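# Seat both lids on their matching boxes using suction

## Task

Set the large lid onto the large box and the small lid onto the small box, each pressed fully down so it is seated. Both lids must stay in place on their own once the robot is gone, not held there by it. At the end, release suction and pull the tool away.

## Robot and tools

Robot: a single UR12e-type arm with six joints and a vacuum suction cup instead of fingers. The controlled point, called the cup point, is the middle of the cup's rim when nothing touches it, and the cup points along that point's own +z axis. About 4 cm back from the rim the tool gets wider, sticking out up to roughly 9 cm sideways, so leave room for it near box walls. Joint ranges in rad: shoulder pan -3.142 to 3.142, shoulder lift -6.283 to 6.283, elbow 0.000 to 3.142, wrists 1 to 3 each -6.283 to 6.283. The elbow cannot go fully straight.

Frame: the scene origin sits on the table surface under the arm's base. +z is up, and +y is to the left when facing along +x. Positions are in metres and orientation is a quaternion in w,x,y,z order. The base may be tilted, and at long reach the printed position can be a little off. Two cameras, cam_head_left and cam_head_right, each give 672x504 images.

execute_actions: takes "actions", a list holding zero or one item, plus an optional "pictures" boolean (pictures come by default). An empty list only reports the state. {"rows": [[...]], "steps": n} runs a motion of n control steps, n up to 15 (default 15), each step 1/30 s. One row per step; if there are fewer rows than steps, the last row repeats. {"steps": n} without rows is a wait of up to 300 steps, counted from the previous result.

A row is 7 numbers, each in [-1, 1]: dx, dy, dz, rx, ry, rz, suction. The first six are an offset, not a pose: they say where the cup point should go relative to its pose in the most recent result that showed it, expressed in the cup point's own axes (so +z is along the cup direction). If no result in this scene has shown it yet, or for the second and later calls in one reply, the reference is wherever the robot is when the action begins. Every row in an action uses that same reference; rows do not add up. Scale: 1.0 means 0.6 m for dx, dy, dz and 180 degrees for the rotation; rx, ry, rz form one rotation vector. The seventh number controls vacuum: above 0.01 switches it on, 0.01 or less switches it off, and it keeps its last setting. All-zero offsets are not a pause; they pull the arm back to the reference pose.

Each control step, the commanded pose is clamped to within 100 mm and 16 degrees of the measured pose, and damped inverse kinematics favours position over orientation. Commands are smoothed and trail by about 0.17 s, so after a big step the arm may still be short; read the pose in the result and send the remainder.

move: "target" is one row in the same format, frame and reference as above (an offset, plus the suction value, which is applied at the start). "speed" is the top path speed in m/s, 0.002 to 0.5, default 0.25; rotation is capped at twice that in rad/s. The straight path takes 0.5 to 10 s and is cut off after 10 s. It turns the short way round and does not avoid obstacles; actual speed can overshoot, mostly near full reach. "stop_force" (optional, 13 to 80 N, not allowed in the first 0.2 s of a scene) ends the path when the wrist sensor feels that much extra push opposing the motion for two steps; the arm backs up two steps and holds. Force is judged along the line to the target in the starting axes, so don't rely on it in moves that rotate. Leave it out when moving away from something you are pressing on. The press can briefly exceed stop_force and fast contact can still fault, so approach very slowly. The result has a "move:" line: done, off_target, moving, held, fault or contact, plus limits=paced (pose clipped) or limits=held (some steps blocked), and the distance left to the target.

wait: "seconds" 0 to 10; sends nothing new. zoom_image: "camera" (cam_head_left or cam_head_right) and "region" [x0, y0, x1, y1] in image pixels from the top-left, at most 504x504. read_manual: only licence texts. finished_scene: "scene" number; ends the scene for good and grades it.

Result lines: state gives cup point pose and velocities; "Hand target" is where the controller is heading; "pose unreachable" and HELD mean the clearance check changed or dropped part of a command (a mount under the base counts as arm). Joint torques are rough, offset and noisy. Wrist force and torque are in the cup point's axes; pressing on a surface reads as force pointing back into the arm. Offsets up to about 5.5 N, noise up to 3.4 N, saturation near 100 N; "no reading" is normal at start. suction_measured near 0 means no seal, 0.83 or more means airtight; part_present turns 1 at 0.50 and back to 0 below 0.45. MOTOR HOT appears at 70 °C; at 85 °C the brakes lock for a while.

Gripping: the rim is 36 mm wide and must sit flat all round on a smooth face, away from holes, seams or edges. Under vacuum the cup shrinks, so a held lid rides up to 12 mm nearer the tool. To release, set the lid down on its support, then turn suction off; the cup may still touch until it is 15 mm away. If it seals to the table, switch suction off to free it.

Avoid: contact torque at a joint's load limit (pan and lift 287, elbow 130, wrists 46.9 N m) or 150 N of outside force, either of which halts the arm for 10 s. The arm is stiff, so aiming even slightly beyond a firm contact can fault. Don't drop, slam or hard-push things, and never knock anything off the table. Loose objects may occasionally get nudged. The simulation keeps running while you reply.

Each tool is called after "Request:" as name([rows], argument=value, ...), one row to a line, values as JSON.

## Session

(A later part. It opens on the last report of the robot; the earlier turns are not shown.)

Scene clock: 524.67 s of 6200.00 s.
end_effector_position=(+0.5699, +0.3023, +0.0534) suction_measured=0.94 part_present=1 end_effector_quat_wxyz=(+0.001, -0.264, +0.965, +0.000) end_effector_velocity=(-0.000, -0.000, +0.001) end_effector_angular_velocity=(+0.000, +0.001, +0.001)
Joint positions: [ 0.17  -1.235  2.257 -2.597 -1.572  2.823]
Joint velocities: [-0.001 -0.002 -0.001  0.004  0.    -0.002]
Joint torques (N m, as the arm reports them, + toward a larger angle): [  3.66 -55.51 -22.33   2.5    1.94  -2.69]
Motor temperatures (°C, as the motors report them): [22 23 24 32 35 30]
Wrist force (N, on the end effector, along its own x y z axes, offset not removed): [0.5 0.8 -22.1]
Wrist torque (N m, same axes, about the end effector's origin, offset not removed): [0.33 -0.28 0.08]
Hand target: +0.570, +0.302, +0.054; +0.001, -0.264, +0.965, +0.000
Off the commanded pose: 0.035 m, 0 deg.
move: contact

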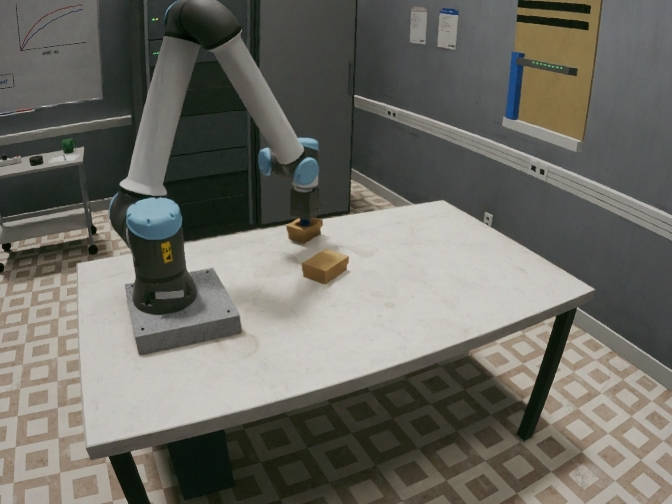

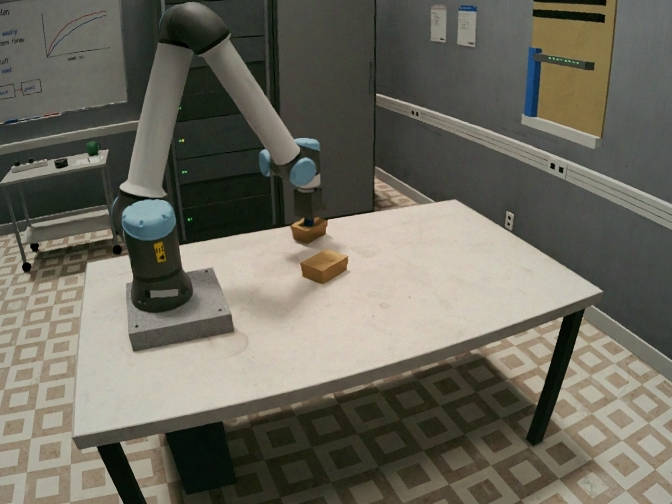

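Request:
move(target=[0,0,-0.006,0,0,0,0], speed=0.01)

Request:
move(target=[0,0,-0.15,0,0,0,0], speed=0.08)

Request:
zoom_image(camera="cam_head_left", region=[260,190,350,260])

Request:
zoom_image(camera="cam_head_right", region=[265,190,355,260])

Scene clock: 531.40 s of 6200.00 s.
end_effector_position=(+0.5699, +0.3023, +0.0567) suction_measured=0.00 part_present=0 end_effector_quat_wxyz=(+0.001, -0.264, +0.965, +0.000) end_effector_velocity=(-0.000, -0.000, +0.001) end_effector_angular_velocity=(+0.000, +0.002, -0.002)
Joint positions: [ 0.17  -1.241  2.256 -2.59  -1.572  2.823]
Joint velocities: [-0.001 -0.002 -0.     0.004  0.001  0.001]
Joint torques (N m, as the arm reports them, + toward a larger angle): [  4.92 -58.44 -32.33   0.16  -0.29  -2.43]
Motor temperatures (°C, as the motors report them): [22 23 24 32 35 30]
Wrist force (N, on the end effector, along its own x y z axes, offset not removed): [-0.7 1.2 -7.2]
Wrist torque (N m, same axes, about the end effector's origin, offset not removed): [0.17 -0.07 0.03]
Hand target: +0.570, +0.302, +0.057; +0.001, -0.264, +0.965, +0.000
Off the commanded pose: 0.000 m, 0 deg.
After step 90, 3.03 s passed at rest.
move: done

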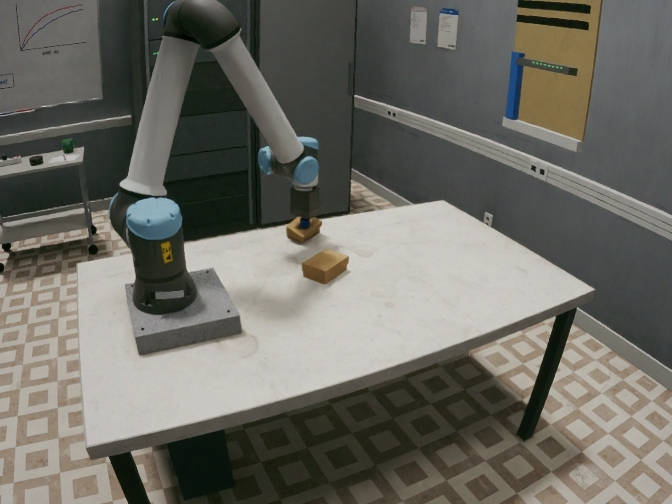

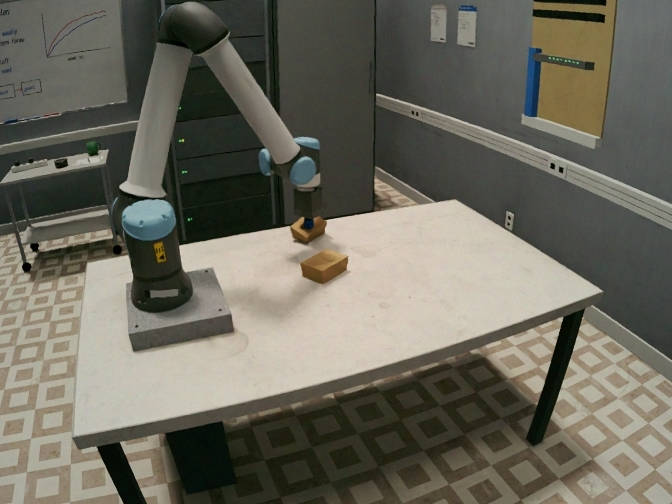

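Scene clock: 533.03 s of 6200.00 s.
end_effector_position=(+0.5696, +0.3022, +0.1464) suction_measured=0.00 part_present=0 end_effector_quat_wxyz=(+0.001, -0.264, +0.965, +0.000) end_effector_velocity=(-0.000, +0.000, +0.003) end_effector_angular_velocity=(+0.000, +0.001, +0.001)
Joint positions: [ 0.171 -1.389  2.211 -2.397 -1.572  2.823]
Joint velocities: [ 0.    -0.004 -0.001  0.006  0.    -0.001]
Joint torques (N m, as the arm reports them, + toward a larger angle): [ -5.72 -56.37 -39.22   0.01  -0.01  -0.4 ]
Motor temperatures (°C, as the motors report them): [22 23 24 32 35 30]
Wrist force (N, on the end effector, along its own x y z axes, offset not removed): [-4.2 0.0 -4.5]
Wrist torque (N m, same axes, about the end effector's origin, offset not removed): [0.01 0.36 0.15]
Hand target: +0.570, +0.302, +0.147; +0.001, -0.264, +0.965, +0.000
Off the commanded pose: 0.000 m, 0 deg.
move: done

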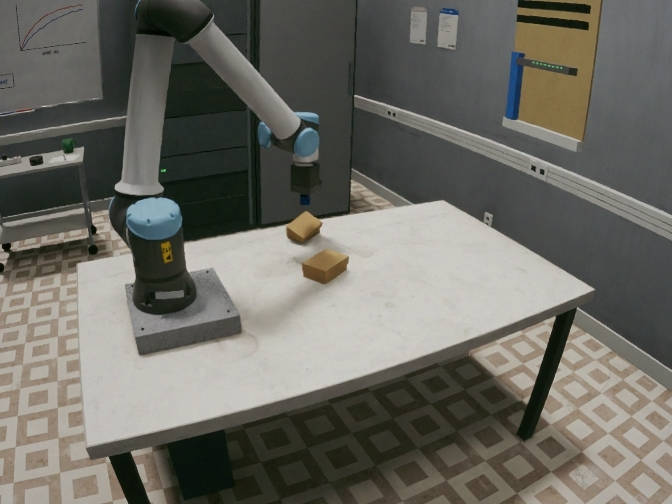

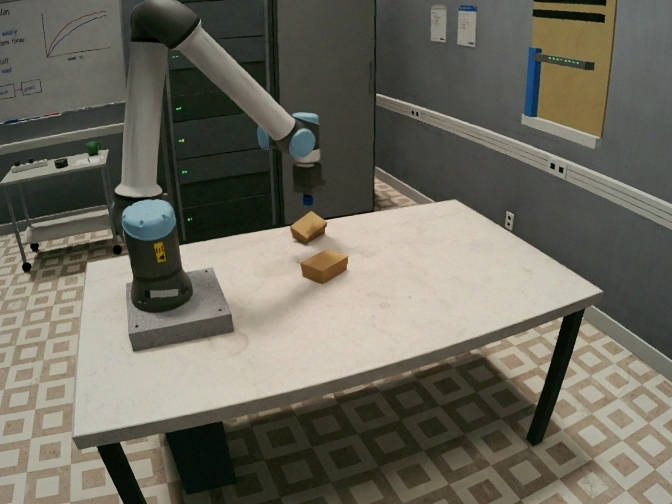

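Region (260, 190, 350, 260) of cam_head_left's 672x504 image, scaled by 5.600, with more detail than that image has.

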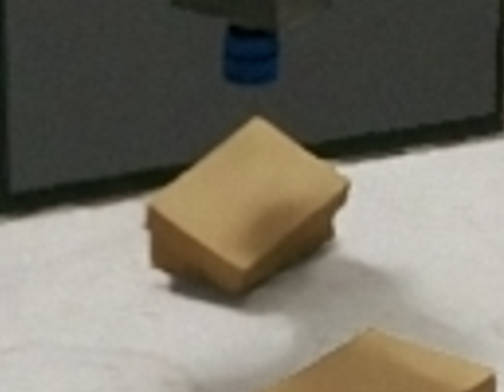

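Region (265, 190, 355, 260) of cam_head_right's 672x504 image, scaled by 5.600, with more detail than that image has.

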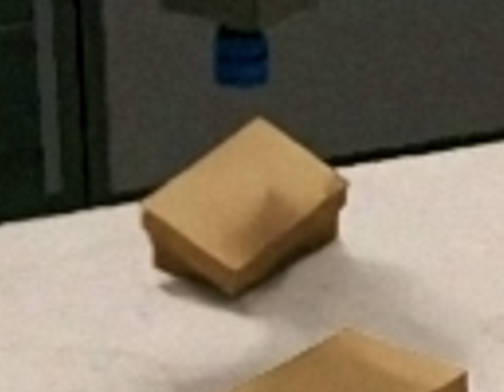

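Request:
move(target=[0,0,0.25,0,0,0,1], speed=0.02, stop_force=15)

Request:
wait(seconds=0.7)

Request:
move(target=[0,0,-0.04,0,0,0,1], speed=0.012)

Request:
move(target=[-0.004,0.005,0,0,0,0,1], speed=0.005)

Request:
zoom_image(camera="cam_head_left", region=[260,190,350,260])

Request:
move(target=[0,0,0.08,0,0,0,1], speed=0.005, stop_force=16)

Request:
zoom_image(camera="cam_head_left", region=[260,190,350,260])

Scene clock: 554.43 s of 6200.00 s.
end_effector_position=(+0.5699, +0.3023, +0.0467) suction_measured=0.93 part_present=1 end_effector_quat_wxyz=(+0.001, -0.264, +0.965, +0.000) end_effector_velocity=(-0.000, -0.000, +0.006) end_effector_angular_velocity=(-0.001, +0.001, +0.000)
Joint positions: [ 0.171 -1.223  2.259 -2.611 -1.572  2.823]
Joint velocities: [ 0.    -0.01  -0.002  0.014 -0.001 -0.   ]
Joint torques (N m, as the arm reports them, + toward a larger angle): [-11.94 -53.54 -25.95   2.08  -0.05  -2.51]
Motor temperatures (°C, as the motors report them): [22 23 24 32 35 30]
Wrist force (N, on the end effector, along its own x y z axes, offset not removed): [-3.4 2.8 -21.1]
Wrist torque (N m, same axes, about the end effector's origin, offset not removed): [-0.36 -0.17 0.12]
Hand target: +0.570, +0.302, +0.047; +0.001, -0.264, +0.965, +0.000
Off the commanded pose: 0.050 m, 0 deg.
After step 90, 13.00 s passed at rest.
move: contact

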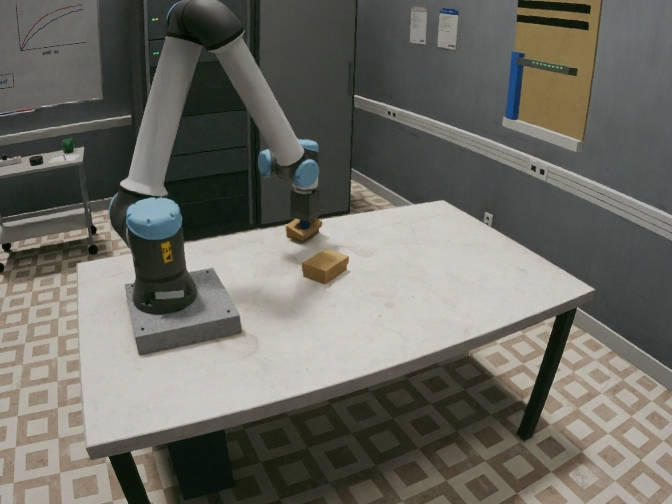

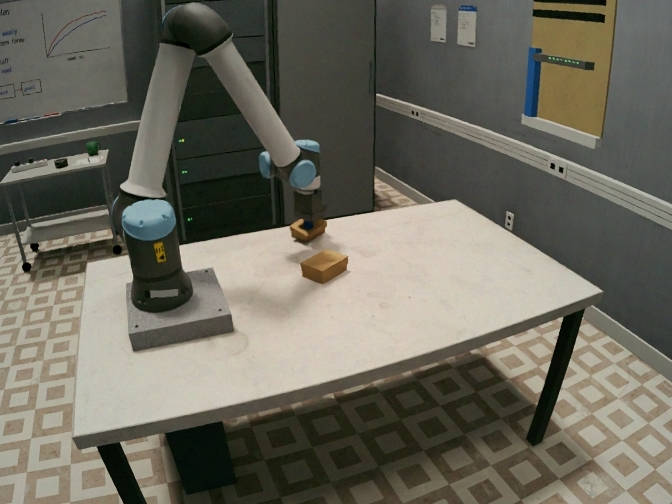

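Scene clock: 555.13 s of 6200.00 s.
end_effector_position=(+0.5699, +0.3023, +0.0475) suction_measured=0.94 part_present=1 end_effector_quat_wxyz=(+0.001, -0.264, +0.965, +0.000) end_effector_velocity=(-0.001, -0.000, -0.001) end_effector_angular_velocity=(-0.001, +0.002, -0.000)
Joint positions: [ 0.171 -1.224  2.259 -2.609 -1.572  2.823]
Joint velocities: [ 0.     0.002  0.001 -0.    -0.     0.   ]
Joint torques (N m, as the arm reports them, + toward a larger angle): [-11.09 -55.94 -26.06   1.99  -0.03  -2.44]
Motor temperatures (°C, as the motors report them): [22 23 24 32 35 30]
Wrist force (N, on the end effector, along its own x y z axes, offset not removed): [1.4 4.2 -20.4]
Wrist torque (N m, same axes, about the end effector's origin, offset not removed): [-0.11 -0.63 0.04]
Hand target: +0.570, +0.302, +0.047; +0.001, -0.264, +0.965, +0.000
Off the commanded pose: 0.051 m, 0 deg.
Steps of this call (steps 1 to 21: nothing new was sent). Readings (end_effector_position | what the end effector reports):
1: (+0.5699, +0.3023, +0.0468) | suction_measured=0.93 part_present=1
2: (+0.5699, +0.3023, +0.0470) | suction_measured=0.94 part_present=1
4: (+0.5699, +0.3023, +0.0472) | suction_measured=0.94 part_present=1
8: (+0.5699, +0.3023, +0.0474) | suction_measured=0.94 part_present=1
21: the state above

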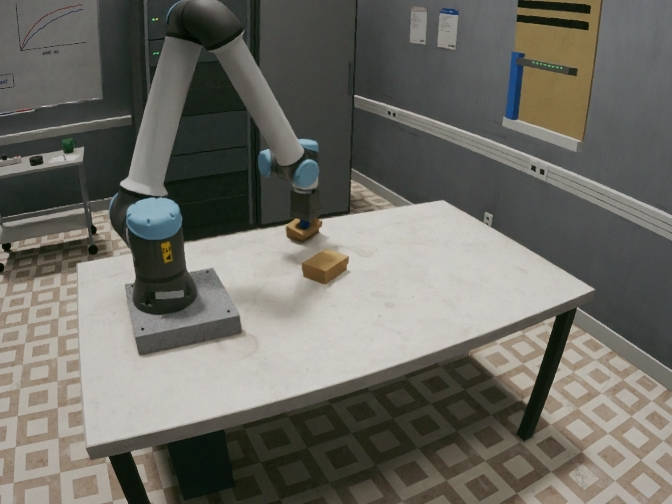

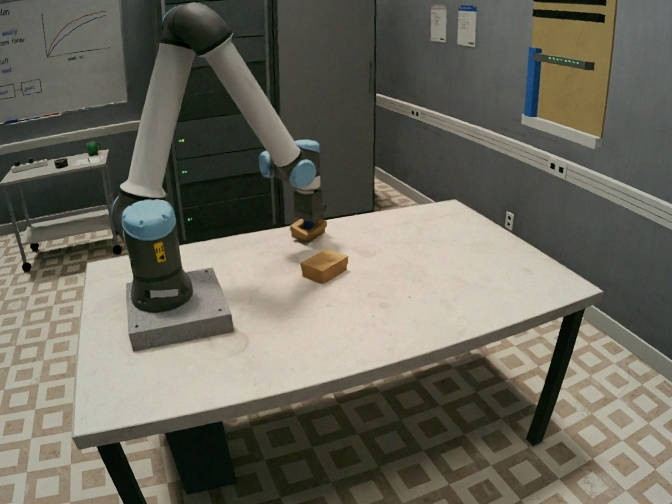

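Scene clock: 557.37 s of 6200.00 s.
end_effector_position=(+0.5699, +0.3023, +0.0711) suction_measured=0.94 part_present=1 end_effector_quat_wxyz=(+0.001, -0.264, +0.965, +0.000) end_effector_velocity=(-0.001, -0.000, +0.002) end_effector_angular_velocity=(+0.000, +0.002, -0.002)
Joint positions: [ 0.171 -1.267  2.25  -2.559 -1.572  2.823]
Joint velocities: [-0.    -0.005 -0.001  0.008  0.001  0.001]
Joint torques (N m, as the arm reports them, + toward a larger angle): [  1.15 -61.54 -34.25  -0.13   0.04   0.62]
Motor temperatures (°C, as the motors report them): [22 23 24 32 35 30]
Wrist force (N, on the end effector, along its own x y z axes, offset not removed): [-2.6 0.9 1.1]
Wrist torque (N m, same axes, about the end effector's origin, offset not removed): [0.17 0.14 0.20]
Hand target: +0.570, +0.302, +0.071; +0.001, -0.264, +0.965, +0.000
Off the commanded pose: 0.000 m, 0 deg.
move: done

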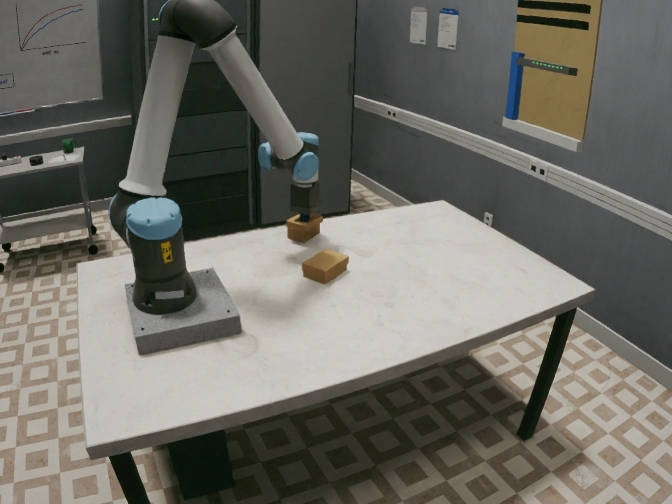

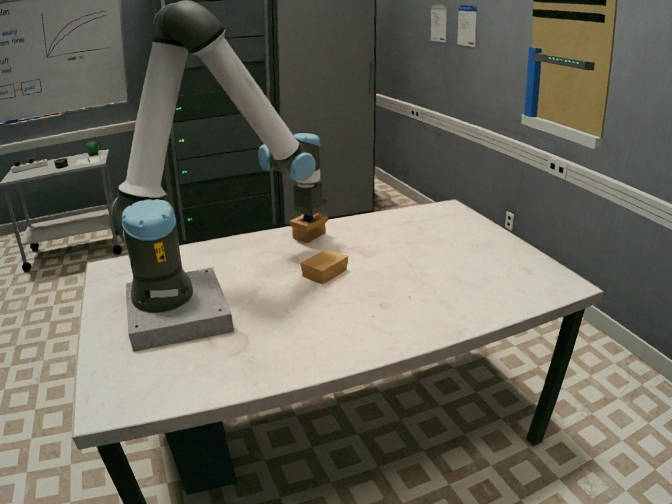

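Scene clock: 558.37 s of 6200.00 s.
end_effector_position=(+0.5704, +0.3059, +0.0711) suction_measured=0.94 part_present=1 end_effector_quat_wxyz=(+0.001, -0.264, +0.965, +0.000) end_effector_velocity=(-0.001, +0.001, -0.001) end_effector_angular_velocity=(-0.001, +0.002, +0.001)
Joint positions: [ 0.176 -1.264  2.246 -2.558 -1.572  2.828]
Joint velocities: [ 0.003  0.002  0.    -0.    -0.     0.002]
Joint torques (N m, as the arm reports them, + toward a larger angle): [ 13.88 -39.37 -33.89   0.13  -0.66   3.47]
Motor temperatures (°C, as the motors report them): [22 23 24 32 35 30]
Wrist force (N, on the end effector, along its own x y z axes, offset not removed): [1.3 2.9 -0.6]
Wrist torque (N m, same axes, about the end effector's origin, offset not removed): [0.72 -0.25 0.27]
Hand target: +0.570, +0.306, +0.071; +0.001, -0.264, +0.965, +0.000
Off the commanded pose: 0.000 m, 0 deg.
move: done

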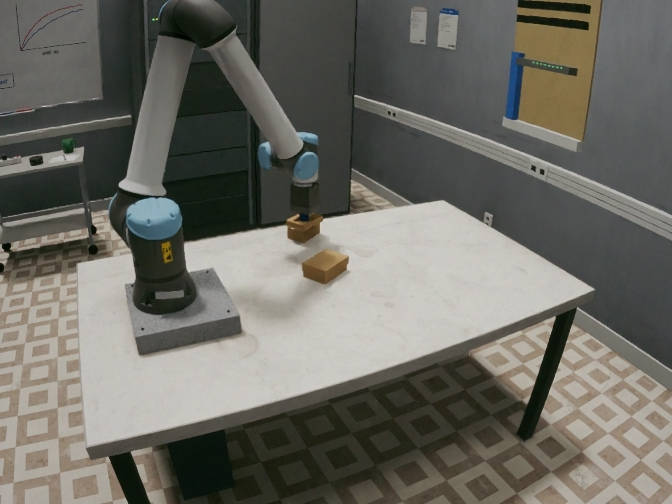

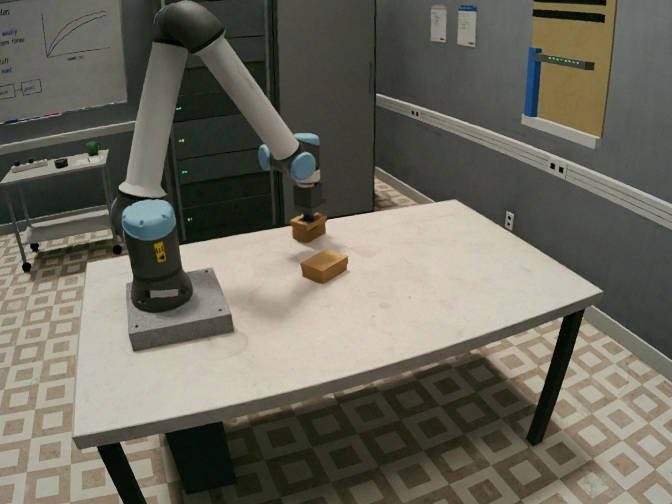

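Region (260, 190, 350, 260) of cam_head_left's 672x504 image, scaled by 5.600, with more detail than that image has.

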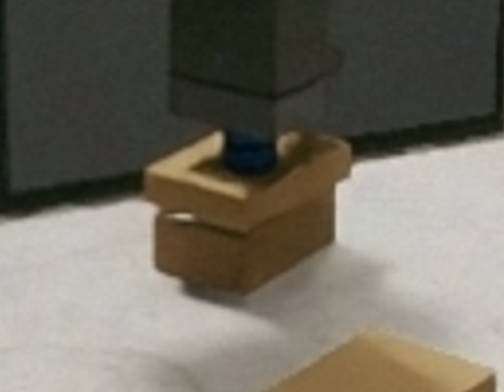

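Scene clock: 562.37 s of 6200.00 s.
end_effector_position=(+0.5704, +0.3060, +0.0530) suction_measured=0.94 part_present=1 end_effector_quat_wxyz=(+0.001, -0.264, +0.965, +0.000) end_effector_velocity=(+0.001, +0.000, +0.003) end_effector_angular_velocity=(+0.000, -0.002, -0.001)
Joint positions: [ 0.176 -1.232  2.253 -2.596 -1.572  2.828]
Joint velocities: [ 0.    -0.004 -0.003  0.004  0.     0.001]
Joint torques (N m, as the arm reports them, + toward a larger angle): [-11.78 -53.04 -22.66   2.12  -0.66  -2.65]
Motor temperatures (°C, as the motors report them): [22 23 24 32 35 30]
Wrist force (N, on the end effector, along its own x y z axes, offset not removed): [4.5 1.2 -14.9]
Wrist torque (N m, same axes, about the end effector's origin, offset not removed): [0.18 -0.93 -0.06]
Hand target: +0.570, +0.306, +0.053; +0.001, -0.264, +0.965, +0.000
Off the commanded pose: 0.030 m, 0 deg.
move: contact

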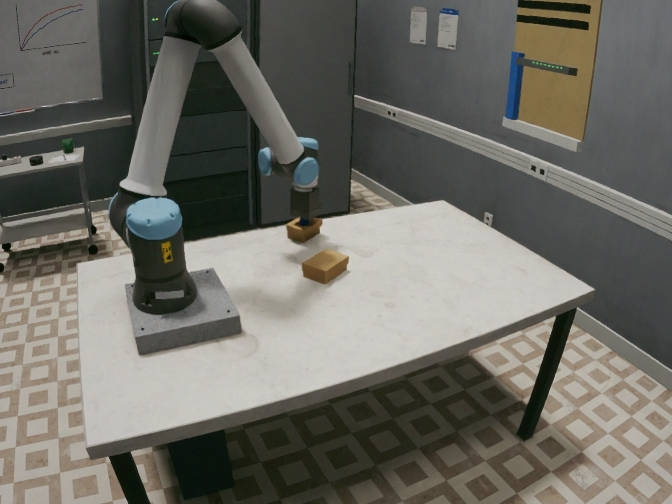

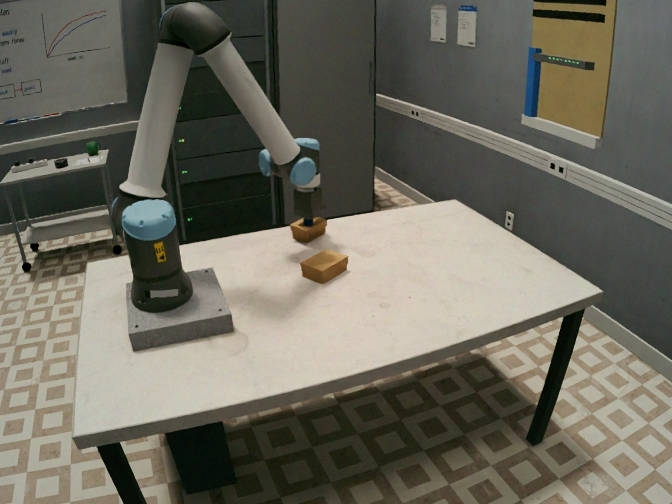

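Region (260, 190, 350, 260) of cam_head_left's 672x504 image, scaled by 5.600, with more detail than that image has.

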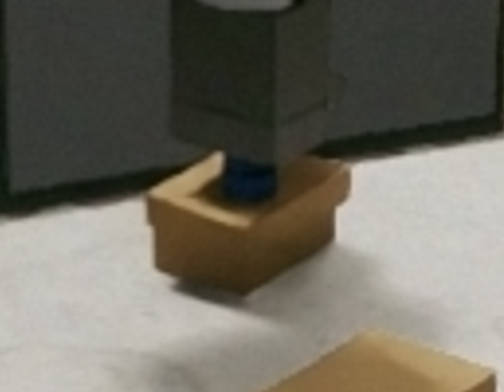

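Request:
move(target=[0,0,-0.024,0,0,0,1], speed=0.012)

Request:
move(target=[-0.0035,0,0,0,0,0,1], speed=0.005)

Request:
move(target=[0,0,0.08,0,0,0,1], speed=0.005, stop_force=16)

Request:
zoom_image(camera="cam_head_left", region=[260,190,350,260])

Scene clock: 571.70 s of 6200.00 s.
end_effector_position=(+0.5704, +0.3059, +0.0670) suction_measured=0.94 part_present=1 end_effector_quat_wxyz=(+0.001, -0.264, +0.965, +0.000) end_effector_velocity=(-0.002, -0.001, +0.002) end_effector_angular_velocity=(-0.001, +0.003, -0.001)
Joint positions: [ 0.176 -1.257  2.248 -2.566 -1.572  2.828]
Joint velocities: [-0.001 -0.006  0.001  0.007 -0.    -0.   ]
Joint torques (N m, as the arm reports them, + toward a larger angle): [ -6.9  -59.71 -34.1   -0.13  -0.67  -0.87]
Motor temperatures (°C, as the motors report them): [22 23 24 32 35 30]
Wrist force (N, on the end effector, along its own x y z axes, offset not removed): [-1.5 -0.8 -1.5]
Wrist torque (N m, same axes, about the end effector's origin, offset not removed): [-0.14 0.05 0.27]
Hand target: +0.570, +0.306, +0.067; +0.001, -0.264, +0.965, +0.000
Off the commanded pose: 0.000 m, 0 deg.
After step 90, 4.93 s passed at rest.
move: done

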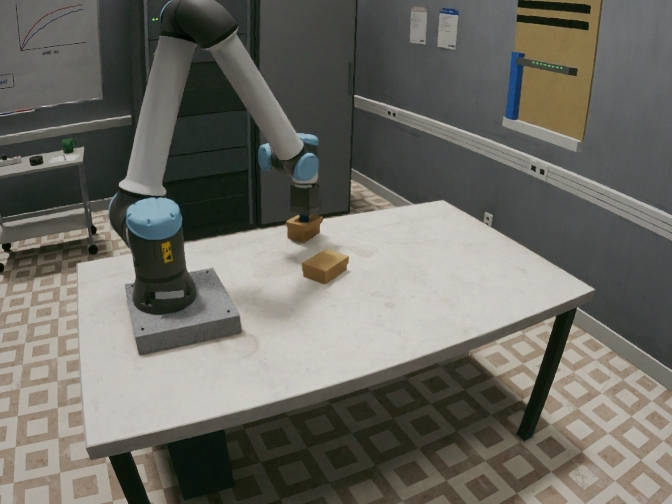

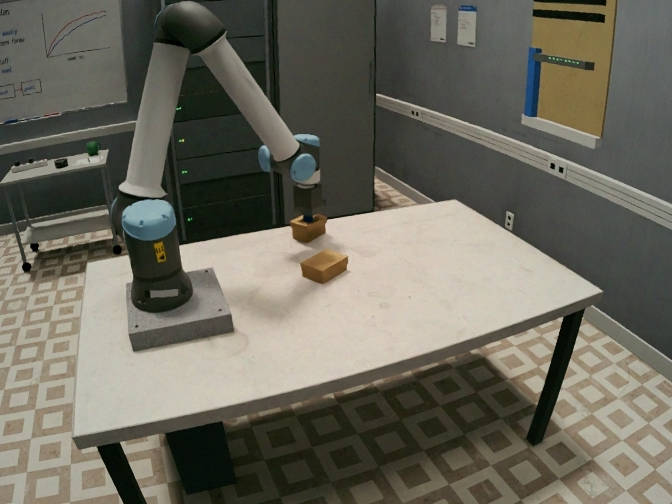

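Scene clock: 572.40 s of 6200.00 s.
end_effector_position=(+0.5721, +0.3069, +0.0670) suction_measured=0.94 part_present=1 end_effector_quat_wxyz=(+0.001, -0.264, +0.965, +0.000) end_effector_velocity=(+0.002, +0.000, -0.000) end_effector_angular_velocity=(-0.000, -0.000, -0.001)
Joint positions: [ 0.177 -1.255  2.244 -2.565 -1.572  2.829]
Joint velocities: [-0.     0.003 -0.003  0.    -0.     0.001]
Joint torques (N m, as the arm reports them, + toward a larger angle): [  9.59 -42.41 -32.98   0.08  -0.85   3.39]
Motor temperatures (°C, as the motors report them): [22 23 24 32 35 30]
Wrist force (N, on the end effector, along its own x y z axes, offset not removed): [-4.7 -1.7 -2.7]
Wrist torque (N m, same axes, about the end effector's origin, offset not removed): [-0.30 0.83 0.28]
Hand target: +0.572, +0.307, +0.067; +0.001, -0.264, +0.965, +0.000
Off the commanded pose: 0.000 m, 0 deg.
move: done

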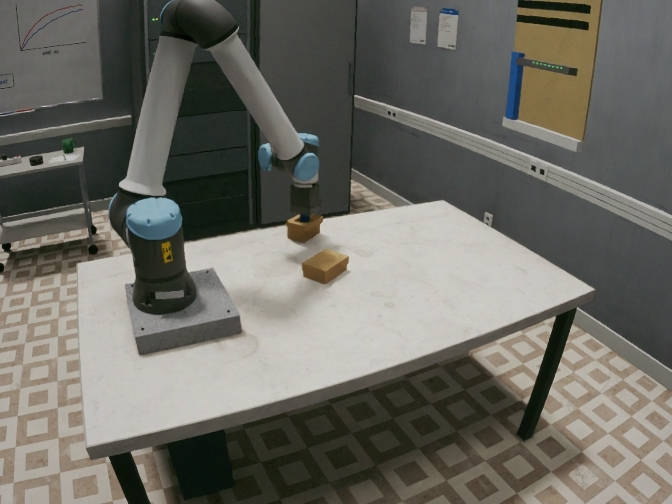

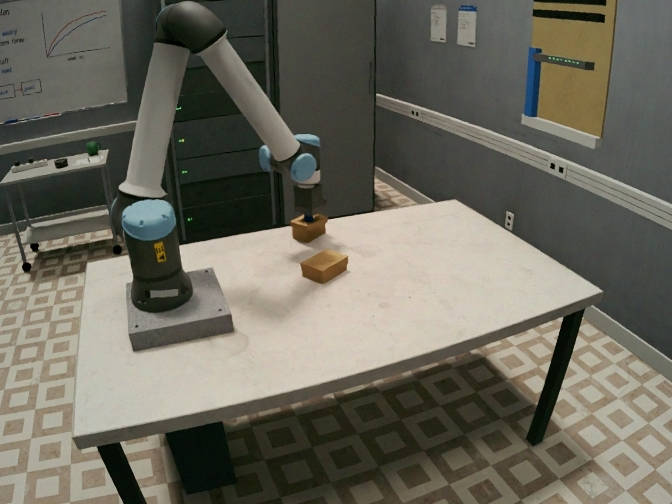

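Scene clock: 575.50 s of 6200.00 s.
end_effector_position=(+0.5722, +0.3069, +0.0535) suction_measured=0.94 part_present=1 end_effector_quat_wxyz=(+0.001, -0.264, +0.965, +0.000) end_effector_velocity=(+0.000, -0.000, +0.002) end_effector_angular_velocity=(-0.000, +0.001, -0.002)
Joint positions: [ 0.177 -1.231  2.249 -2.594 -1.572  2.829]
Joint velocities: [-0.    -0.003 -0.001  0.005  0.     0.001]
Joint torques (N m, as the arm reports them, + toward a larger angle): [-11.36 -53.27 -22.91   1.26  -0.96  -2.47]
Motor temperatures (°C, as the motors report them): [22 23 24 32 35 30]
Wrist force (N, on the end effector, along its own x y z axes, offset not removed): [3.3 -1.1 -16.5]
Wrist torque (N m, same axes, about the end effector's origin, offset not removed): [-0.09 -0.68 0.23]
Hand target: +0.572, +0.307, +0.054; +0.001, -0.264, +0.965, +0.000
Off the commanded pose: 0.034 m, 0 deg.
move: contact

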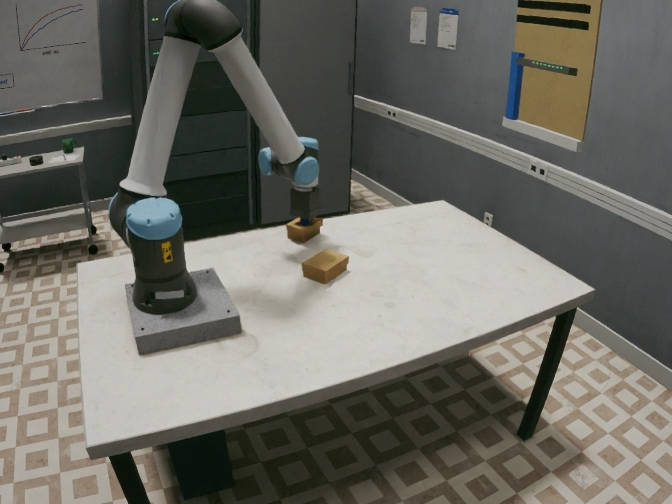

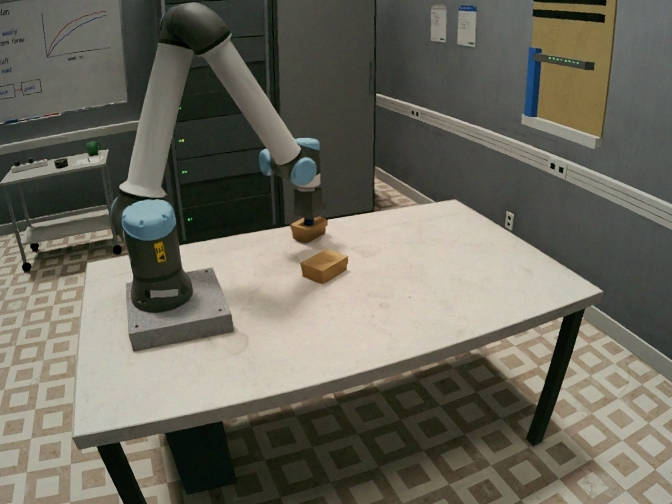

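Region (260, 190, 350, 260) of cam_head_left's 672x504 image, scaled by 5.600, with more detail than that image has.

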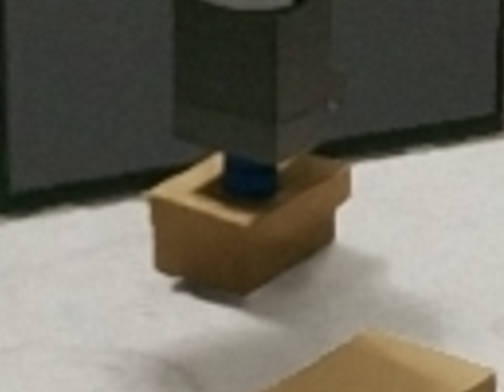

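Request:
move(target=[0,0,-0.03,0,0,0,1], speed=0.012)

Request:
move(target=[0.003,0,0,0,0,-0.024,1], speed=0.02)

Request:
zoom_image(camera="cam_head_left", region=[260,190,350,260])

Request:
move(target=[0,0,0.08,0,0,0,1], speed=0.005, stop_force=16)

Request:
zoom_image(camera="cam_head_left", region=[260,190,350,260])

Scene clock: 587.80 s of 6200.00 s.
end_effector_position=(+0.5721, +0.3069, +0.0711) suction_measured=0.94 part_present=1 end_effector_quat_wxyz=(+0.001, -0.264, +0.965, +0.000) end_effector_velocity=(-0.000, +0.000, +0.003) end_effector_angular_velocity=(+0.000, -0.000, -0.000)
Joint positions: [ 0.177 -1.262  2.243 -2.557 -1.572  2.829]
Joint velocities: [ 0.001 -0.006 -0.001  0.007  0.     0.001]
Joint torques (N m, as the arm reports them, + toward a larger angle): [  4.04 -61.46 -33.72   0.19  -0.76  -0.6 ]
Motor temperatures (°C, as the motors report them): [22 23 24 32 35 30]
Wrist force (N, on the end effector, along its own x y z axes, offset not removed): [-2.9 1.7 -4.2]
Wrist torque (N m, same axes, about the end effector's origin, offset not removed): [0.21 0.30 0.07]
Hand target: +0.572, +0.307, +0.071; +0.001, -0.264, +0.965, +0.000
Off the commanded pose: 0.000 m, 0 deg.
After step 90, 7.60 s passed at rest.
move: done

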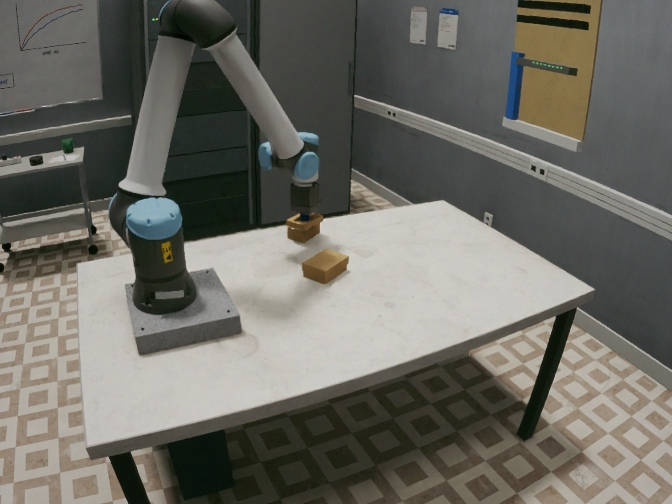

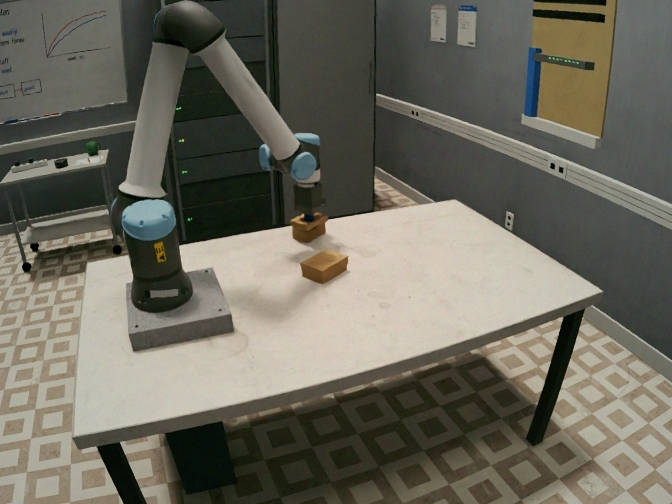

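Scene clock: 589.90 s of 6200.00 s.
end_effector_position=(+0.5706, +0.3060, +0.0711) suction_measured=0.94 part_present=1 end_effector_quat_wxyz=(+0.001, -0.299, +0.954, -0.000) end_effector_velocity=(-0.000, +0.000, -0.001) end_effector_angular_velocity=(+0.000, +0.001, +0.011)
Joint positions: [ 0.176 -1.264  2.246 -2.558 -1.572  2.754]
Joint velocities: [ 0.     0.001  0.    -0.001  0.    -0.011]
Joint torques (N m, as the arm reports them, + toward a larger angle): [-15.88 -59.79 -21.77  -8.28  -1.77  -2.77]
Motor temperatures (°C, as the motors report them): [22 23 24 32 35 30]
Wrist force (N, on the end effector, along its own x y z axes, offset not removed): [1.6 -0.4 -3.5]
Wrist torque (N m, same axes, about the end effector's origin, offset not removed): [0.11 -0.14 0.29]
Hand target: +0.571, +0.306, +0.071; +0.001, -0.300, +0.954, -0.000
Off the commanded pose: 0.000 m, 0 deg.
move: done

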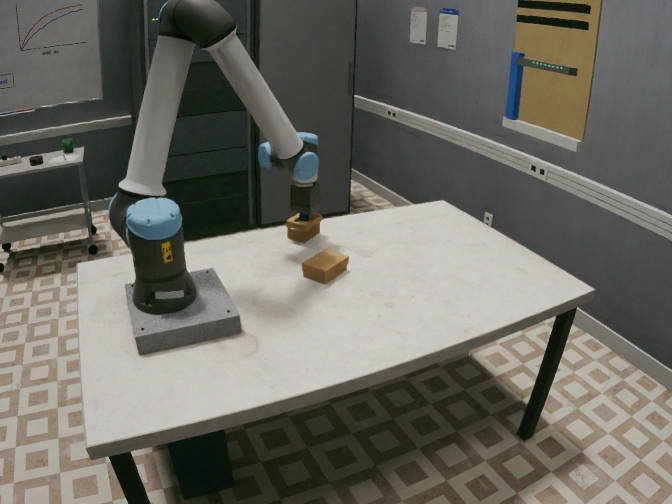

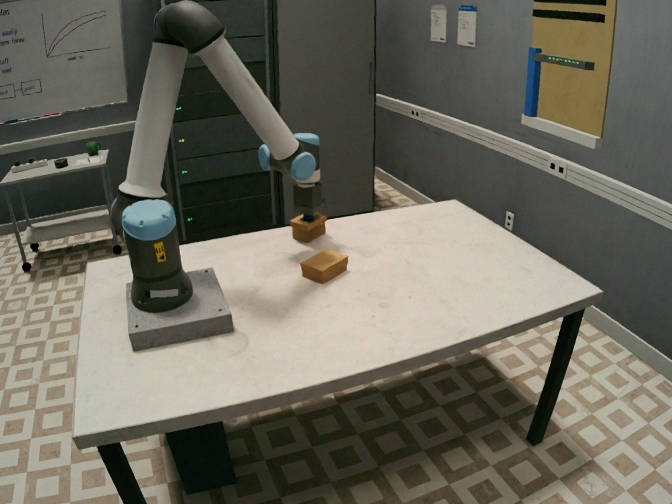

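Region (260, 190, 350, 260) of cam_head_left's 672x504 image, scaled by 5.600, with more detail than that image has.

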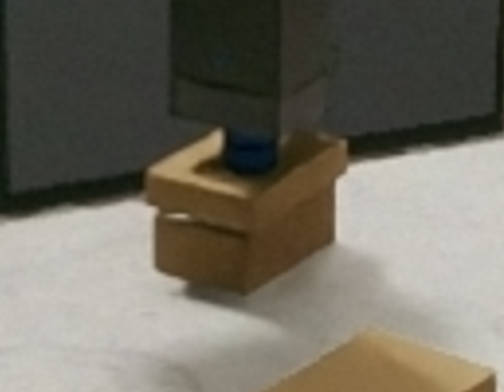

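Scene clock: 593.80 s of 6200.00 s.
end_effector_position=(+0.5707, +0.3060, +0.0535) suction_measured=0.94 part_present=1 end_effector_quat_wxyz=(+0.001, -0.299, +0.954, -0.000) end_effector_velocity=(-0.000, +0.000, +0.001) end_effector_angular_velocity=(+0.000, +0.001, -0.001)
Joint positions: [ 0.176 -1.233  2.252 -2.595 -1.572  2.754]
Joint velocities: [ 0.    -0.003 -0.     0.005  0.     0.002]
Joint torques (N m, as the arm reports them, + toward a larger angle): [-14.19 -55.2  -23.45   1.7   -1.43   1.59]
Motor temperatures (°C, as the motors report them): [22 23 24 32 35 30]
Wrist force (N, on the end effector, along its own x y z axes, offset not removed): [-3.9 2.8 -14.8]
Wrist torque (N m, same axes, about the end effector's origin, offset not removed): [0.36 0.59 0.15]
Hand target: +0.571, +0.306, +0.054; +0.001, -0.299, +0.954, -0.000
Off the commanded pose: 0.030 m, 0 deg.
move: contact

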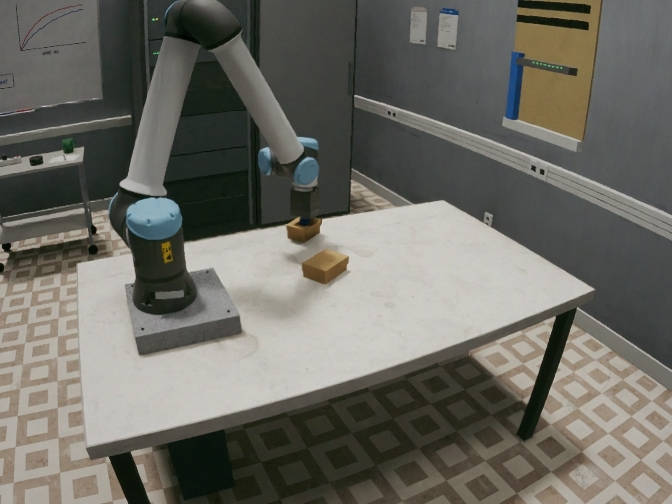

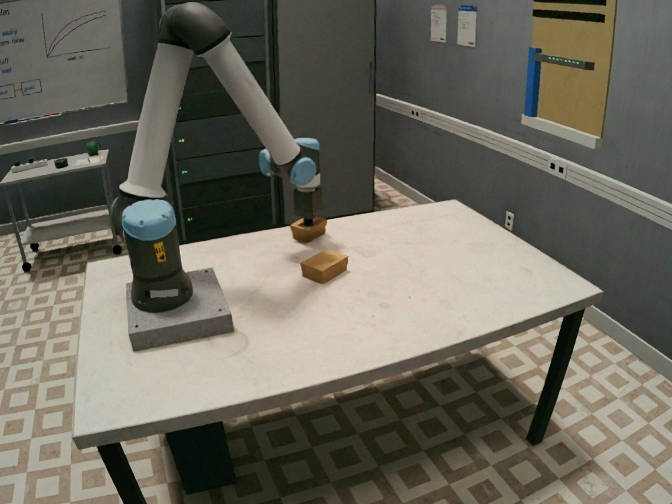

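Region (260, 190, 350, 260) of cam_head_left's 672x504 image, scaled by 5.600, with more detail than that image has.

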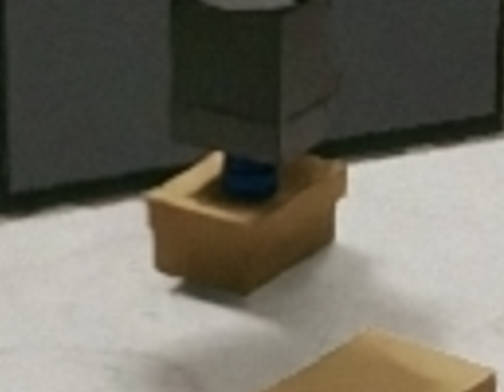

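Request:
move(target=[0,0,-0.006,0,0,0,0], speed=0.01)

Request:
move(target=[0,0,-0.12,0,0,0,0], speed=0.08)

Request:
zoom_image(camera="cam_head_left", region=[260,190,350,260])

Scene clock: 601.37 s of 6200.00 s.
end_effector_position=(+0.5707, +0.3060, +0.0569) suction_measured=0.00 part_present=0 end_effector_quat_wxyz=(+0.001, -0.299, +0.954, -0.000) end_effector_velocity=(+0.002, +0.000, +0.002) end_effector_angular_velocity=(-0.000, -0.001, +0.001)
Joint positions: [ 0.176 -1.239  2.251 -2.588 -1.572  2.754]
Joint velocities: [ 0.    -0.001 -0.003  0.003 -0.    -0.   ]
Joint torques (N m, as the arm reports them, + toward a larger angle): [ -4.9  -59.43 -32.18   0.05   0.27   2.03]
Motor temperatures (°C, as the motors report them): [22 23 24 32 35 30]
Wrist force (N, on the end effector, along its own x y z axes, offset not removed): [-1.9 3.7 -9.6]
Wrist torque (N m, same axes, about the end effector's origin, offset not removed): [0.68 0.11 0.05]
Hand target: +0.571, +0.306, +0.057; +0.001, -0.299, +0.954, -0.000
Off the commanded pose: 0.000 m, 0 deg.
After step 90, 3.87 s passed at rest.
move: done

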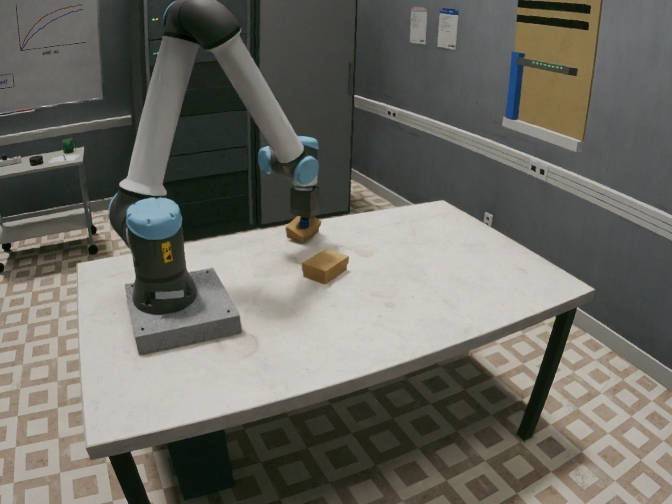

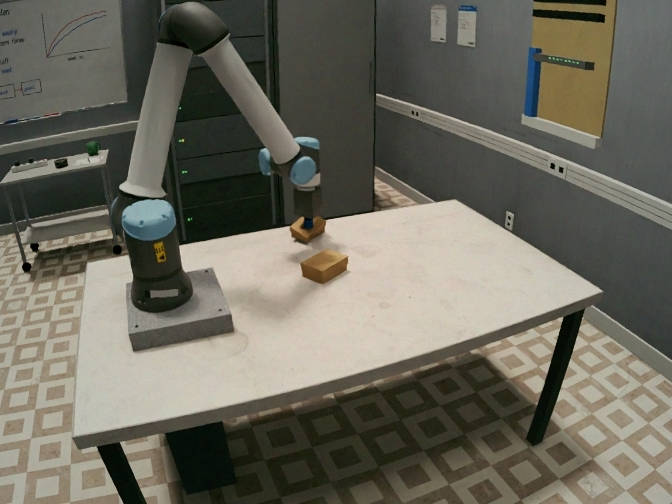

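Scene clock: 602.77 s of 6200.00 s.
end_effector_position=(+0.5704, +0.3060, +0.1286) suction_measured=0.00 part_present=0 end_effector_quat_wxyz=(+0.001, -0.299, +0.954, -0.000) end_effector_velocity=(-0.001, -0.000, +0.001) end_effector_angular_velocity=(-0.001, +0.003, -0.000)
Joint positions: [ 0.176 -1.359  2.218 -2.435 -1.572  2.754]
Joint velocities: [ 0.    -0.003  0.     0.006 -0.     0.   ]
Joint torques (N m, as the arm reports them, + toward a larger angle): [ -2.23 -58.57 -37.5   -0.1    0.63  -0.07]
Motor temperatures (°C, as the motors report them): [22 23 24 32 35 30]
Wrist force (N, on the end effector, along its own x y z axes, offset not removed): [0.5 6.3 -4.6]
Wrist torque (N m, same axes, about the end effector's origin, offset not removed): [1.27 -0.11 0.01]
Hand target: +0.570, +0.306, +0.129; +0.001, -0.299, +0.954, -0.000
Off the commanded pose: 0.000 m, 0 deg.
move: done

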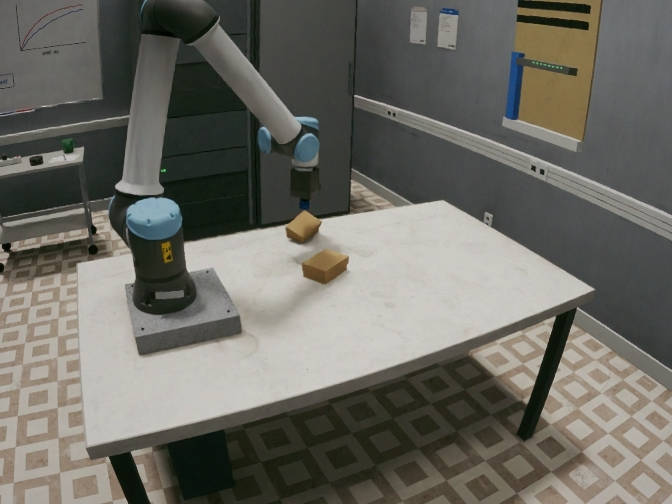

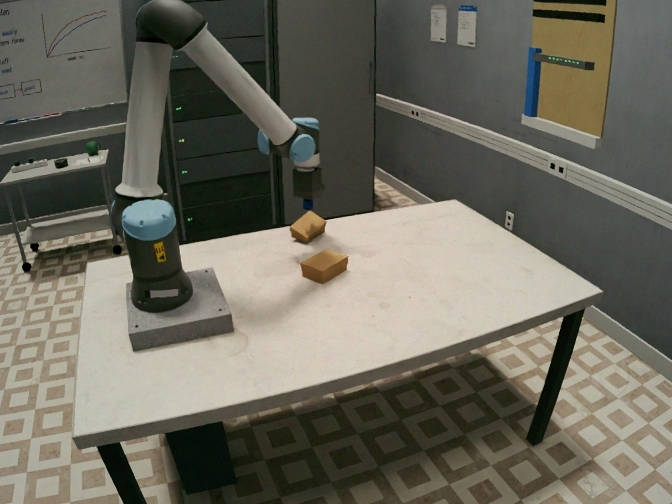

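Region (260, 190, 350, 260) of cam_head_left's 672x504 image, scaled by 5.600, with more detail than that image has.

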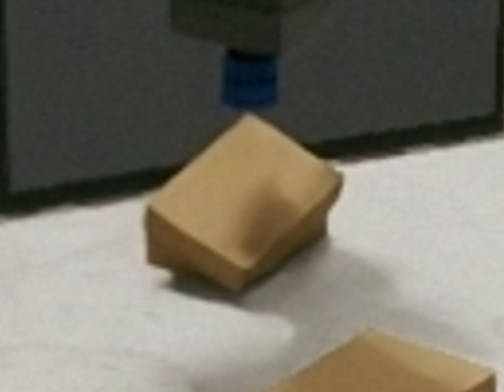

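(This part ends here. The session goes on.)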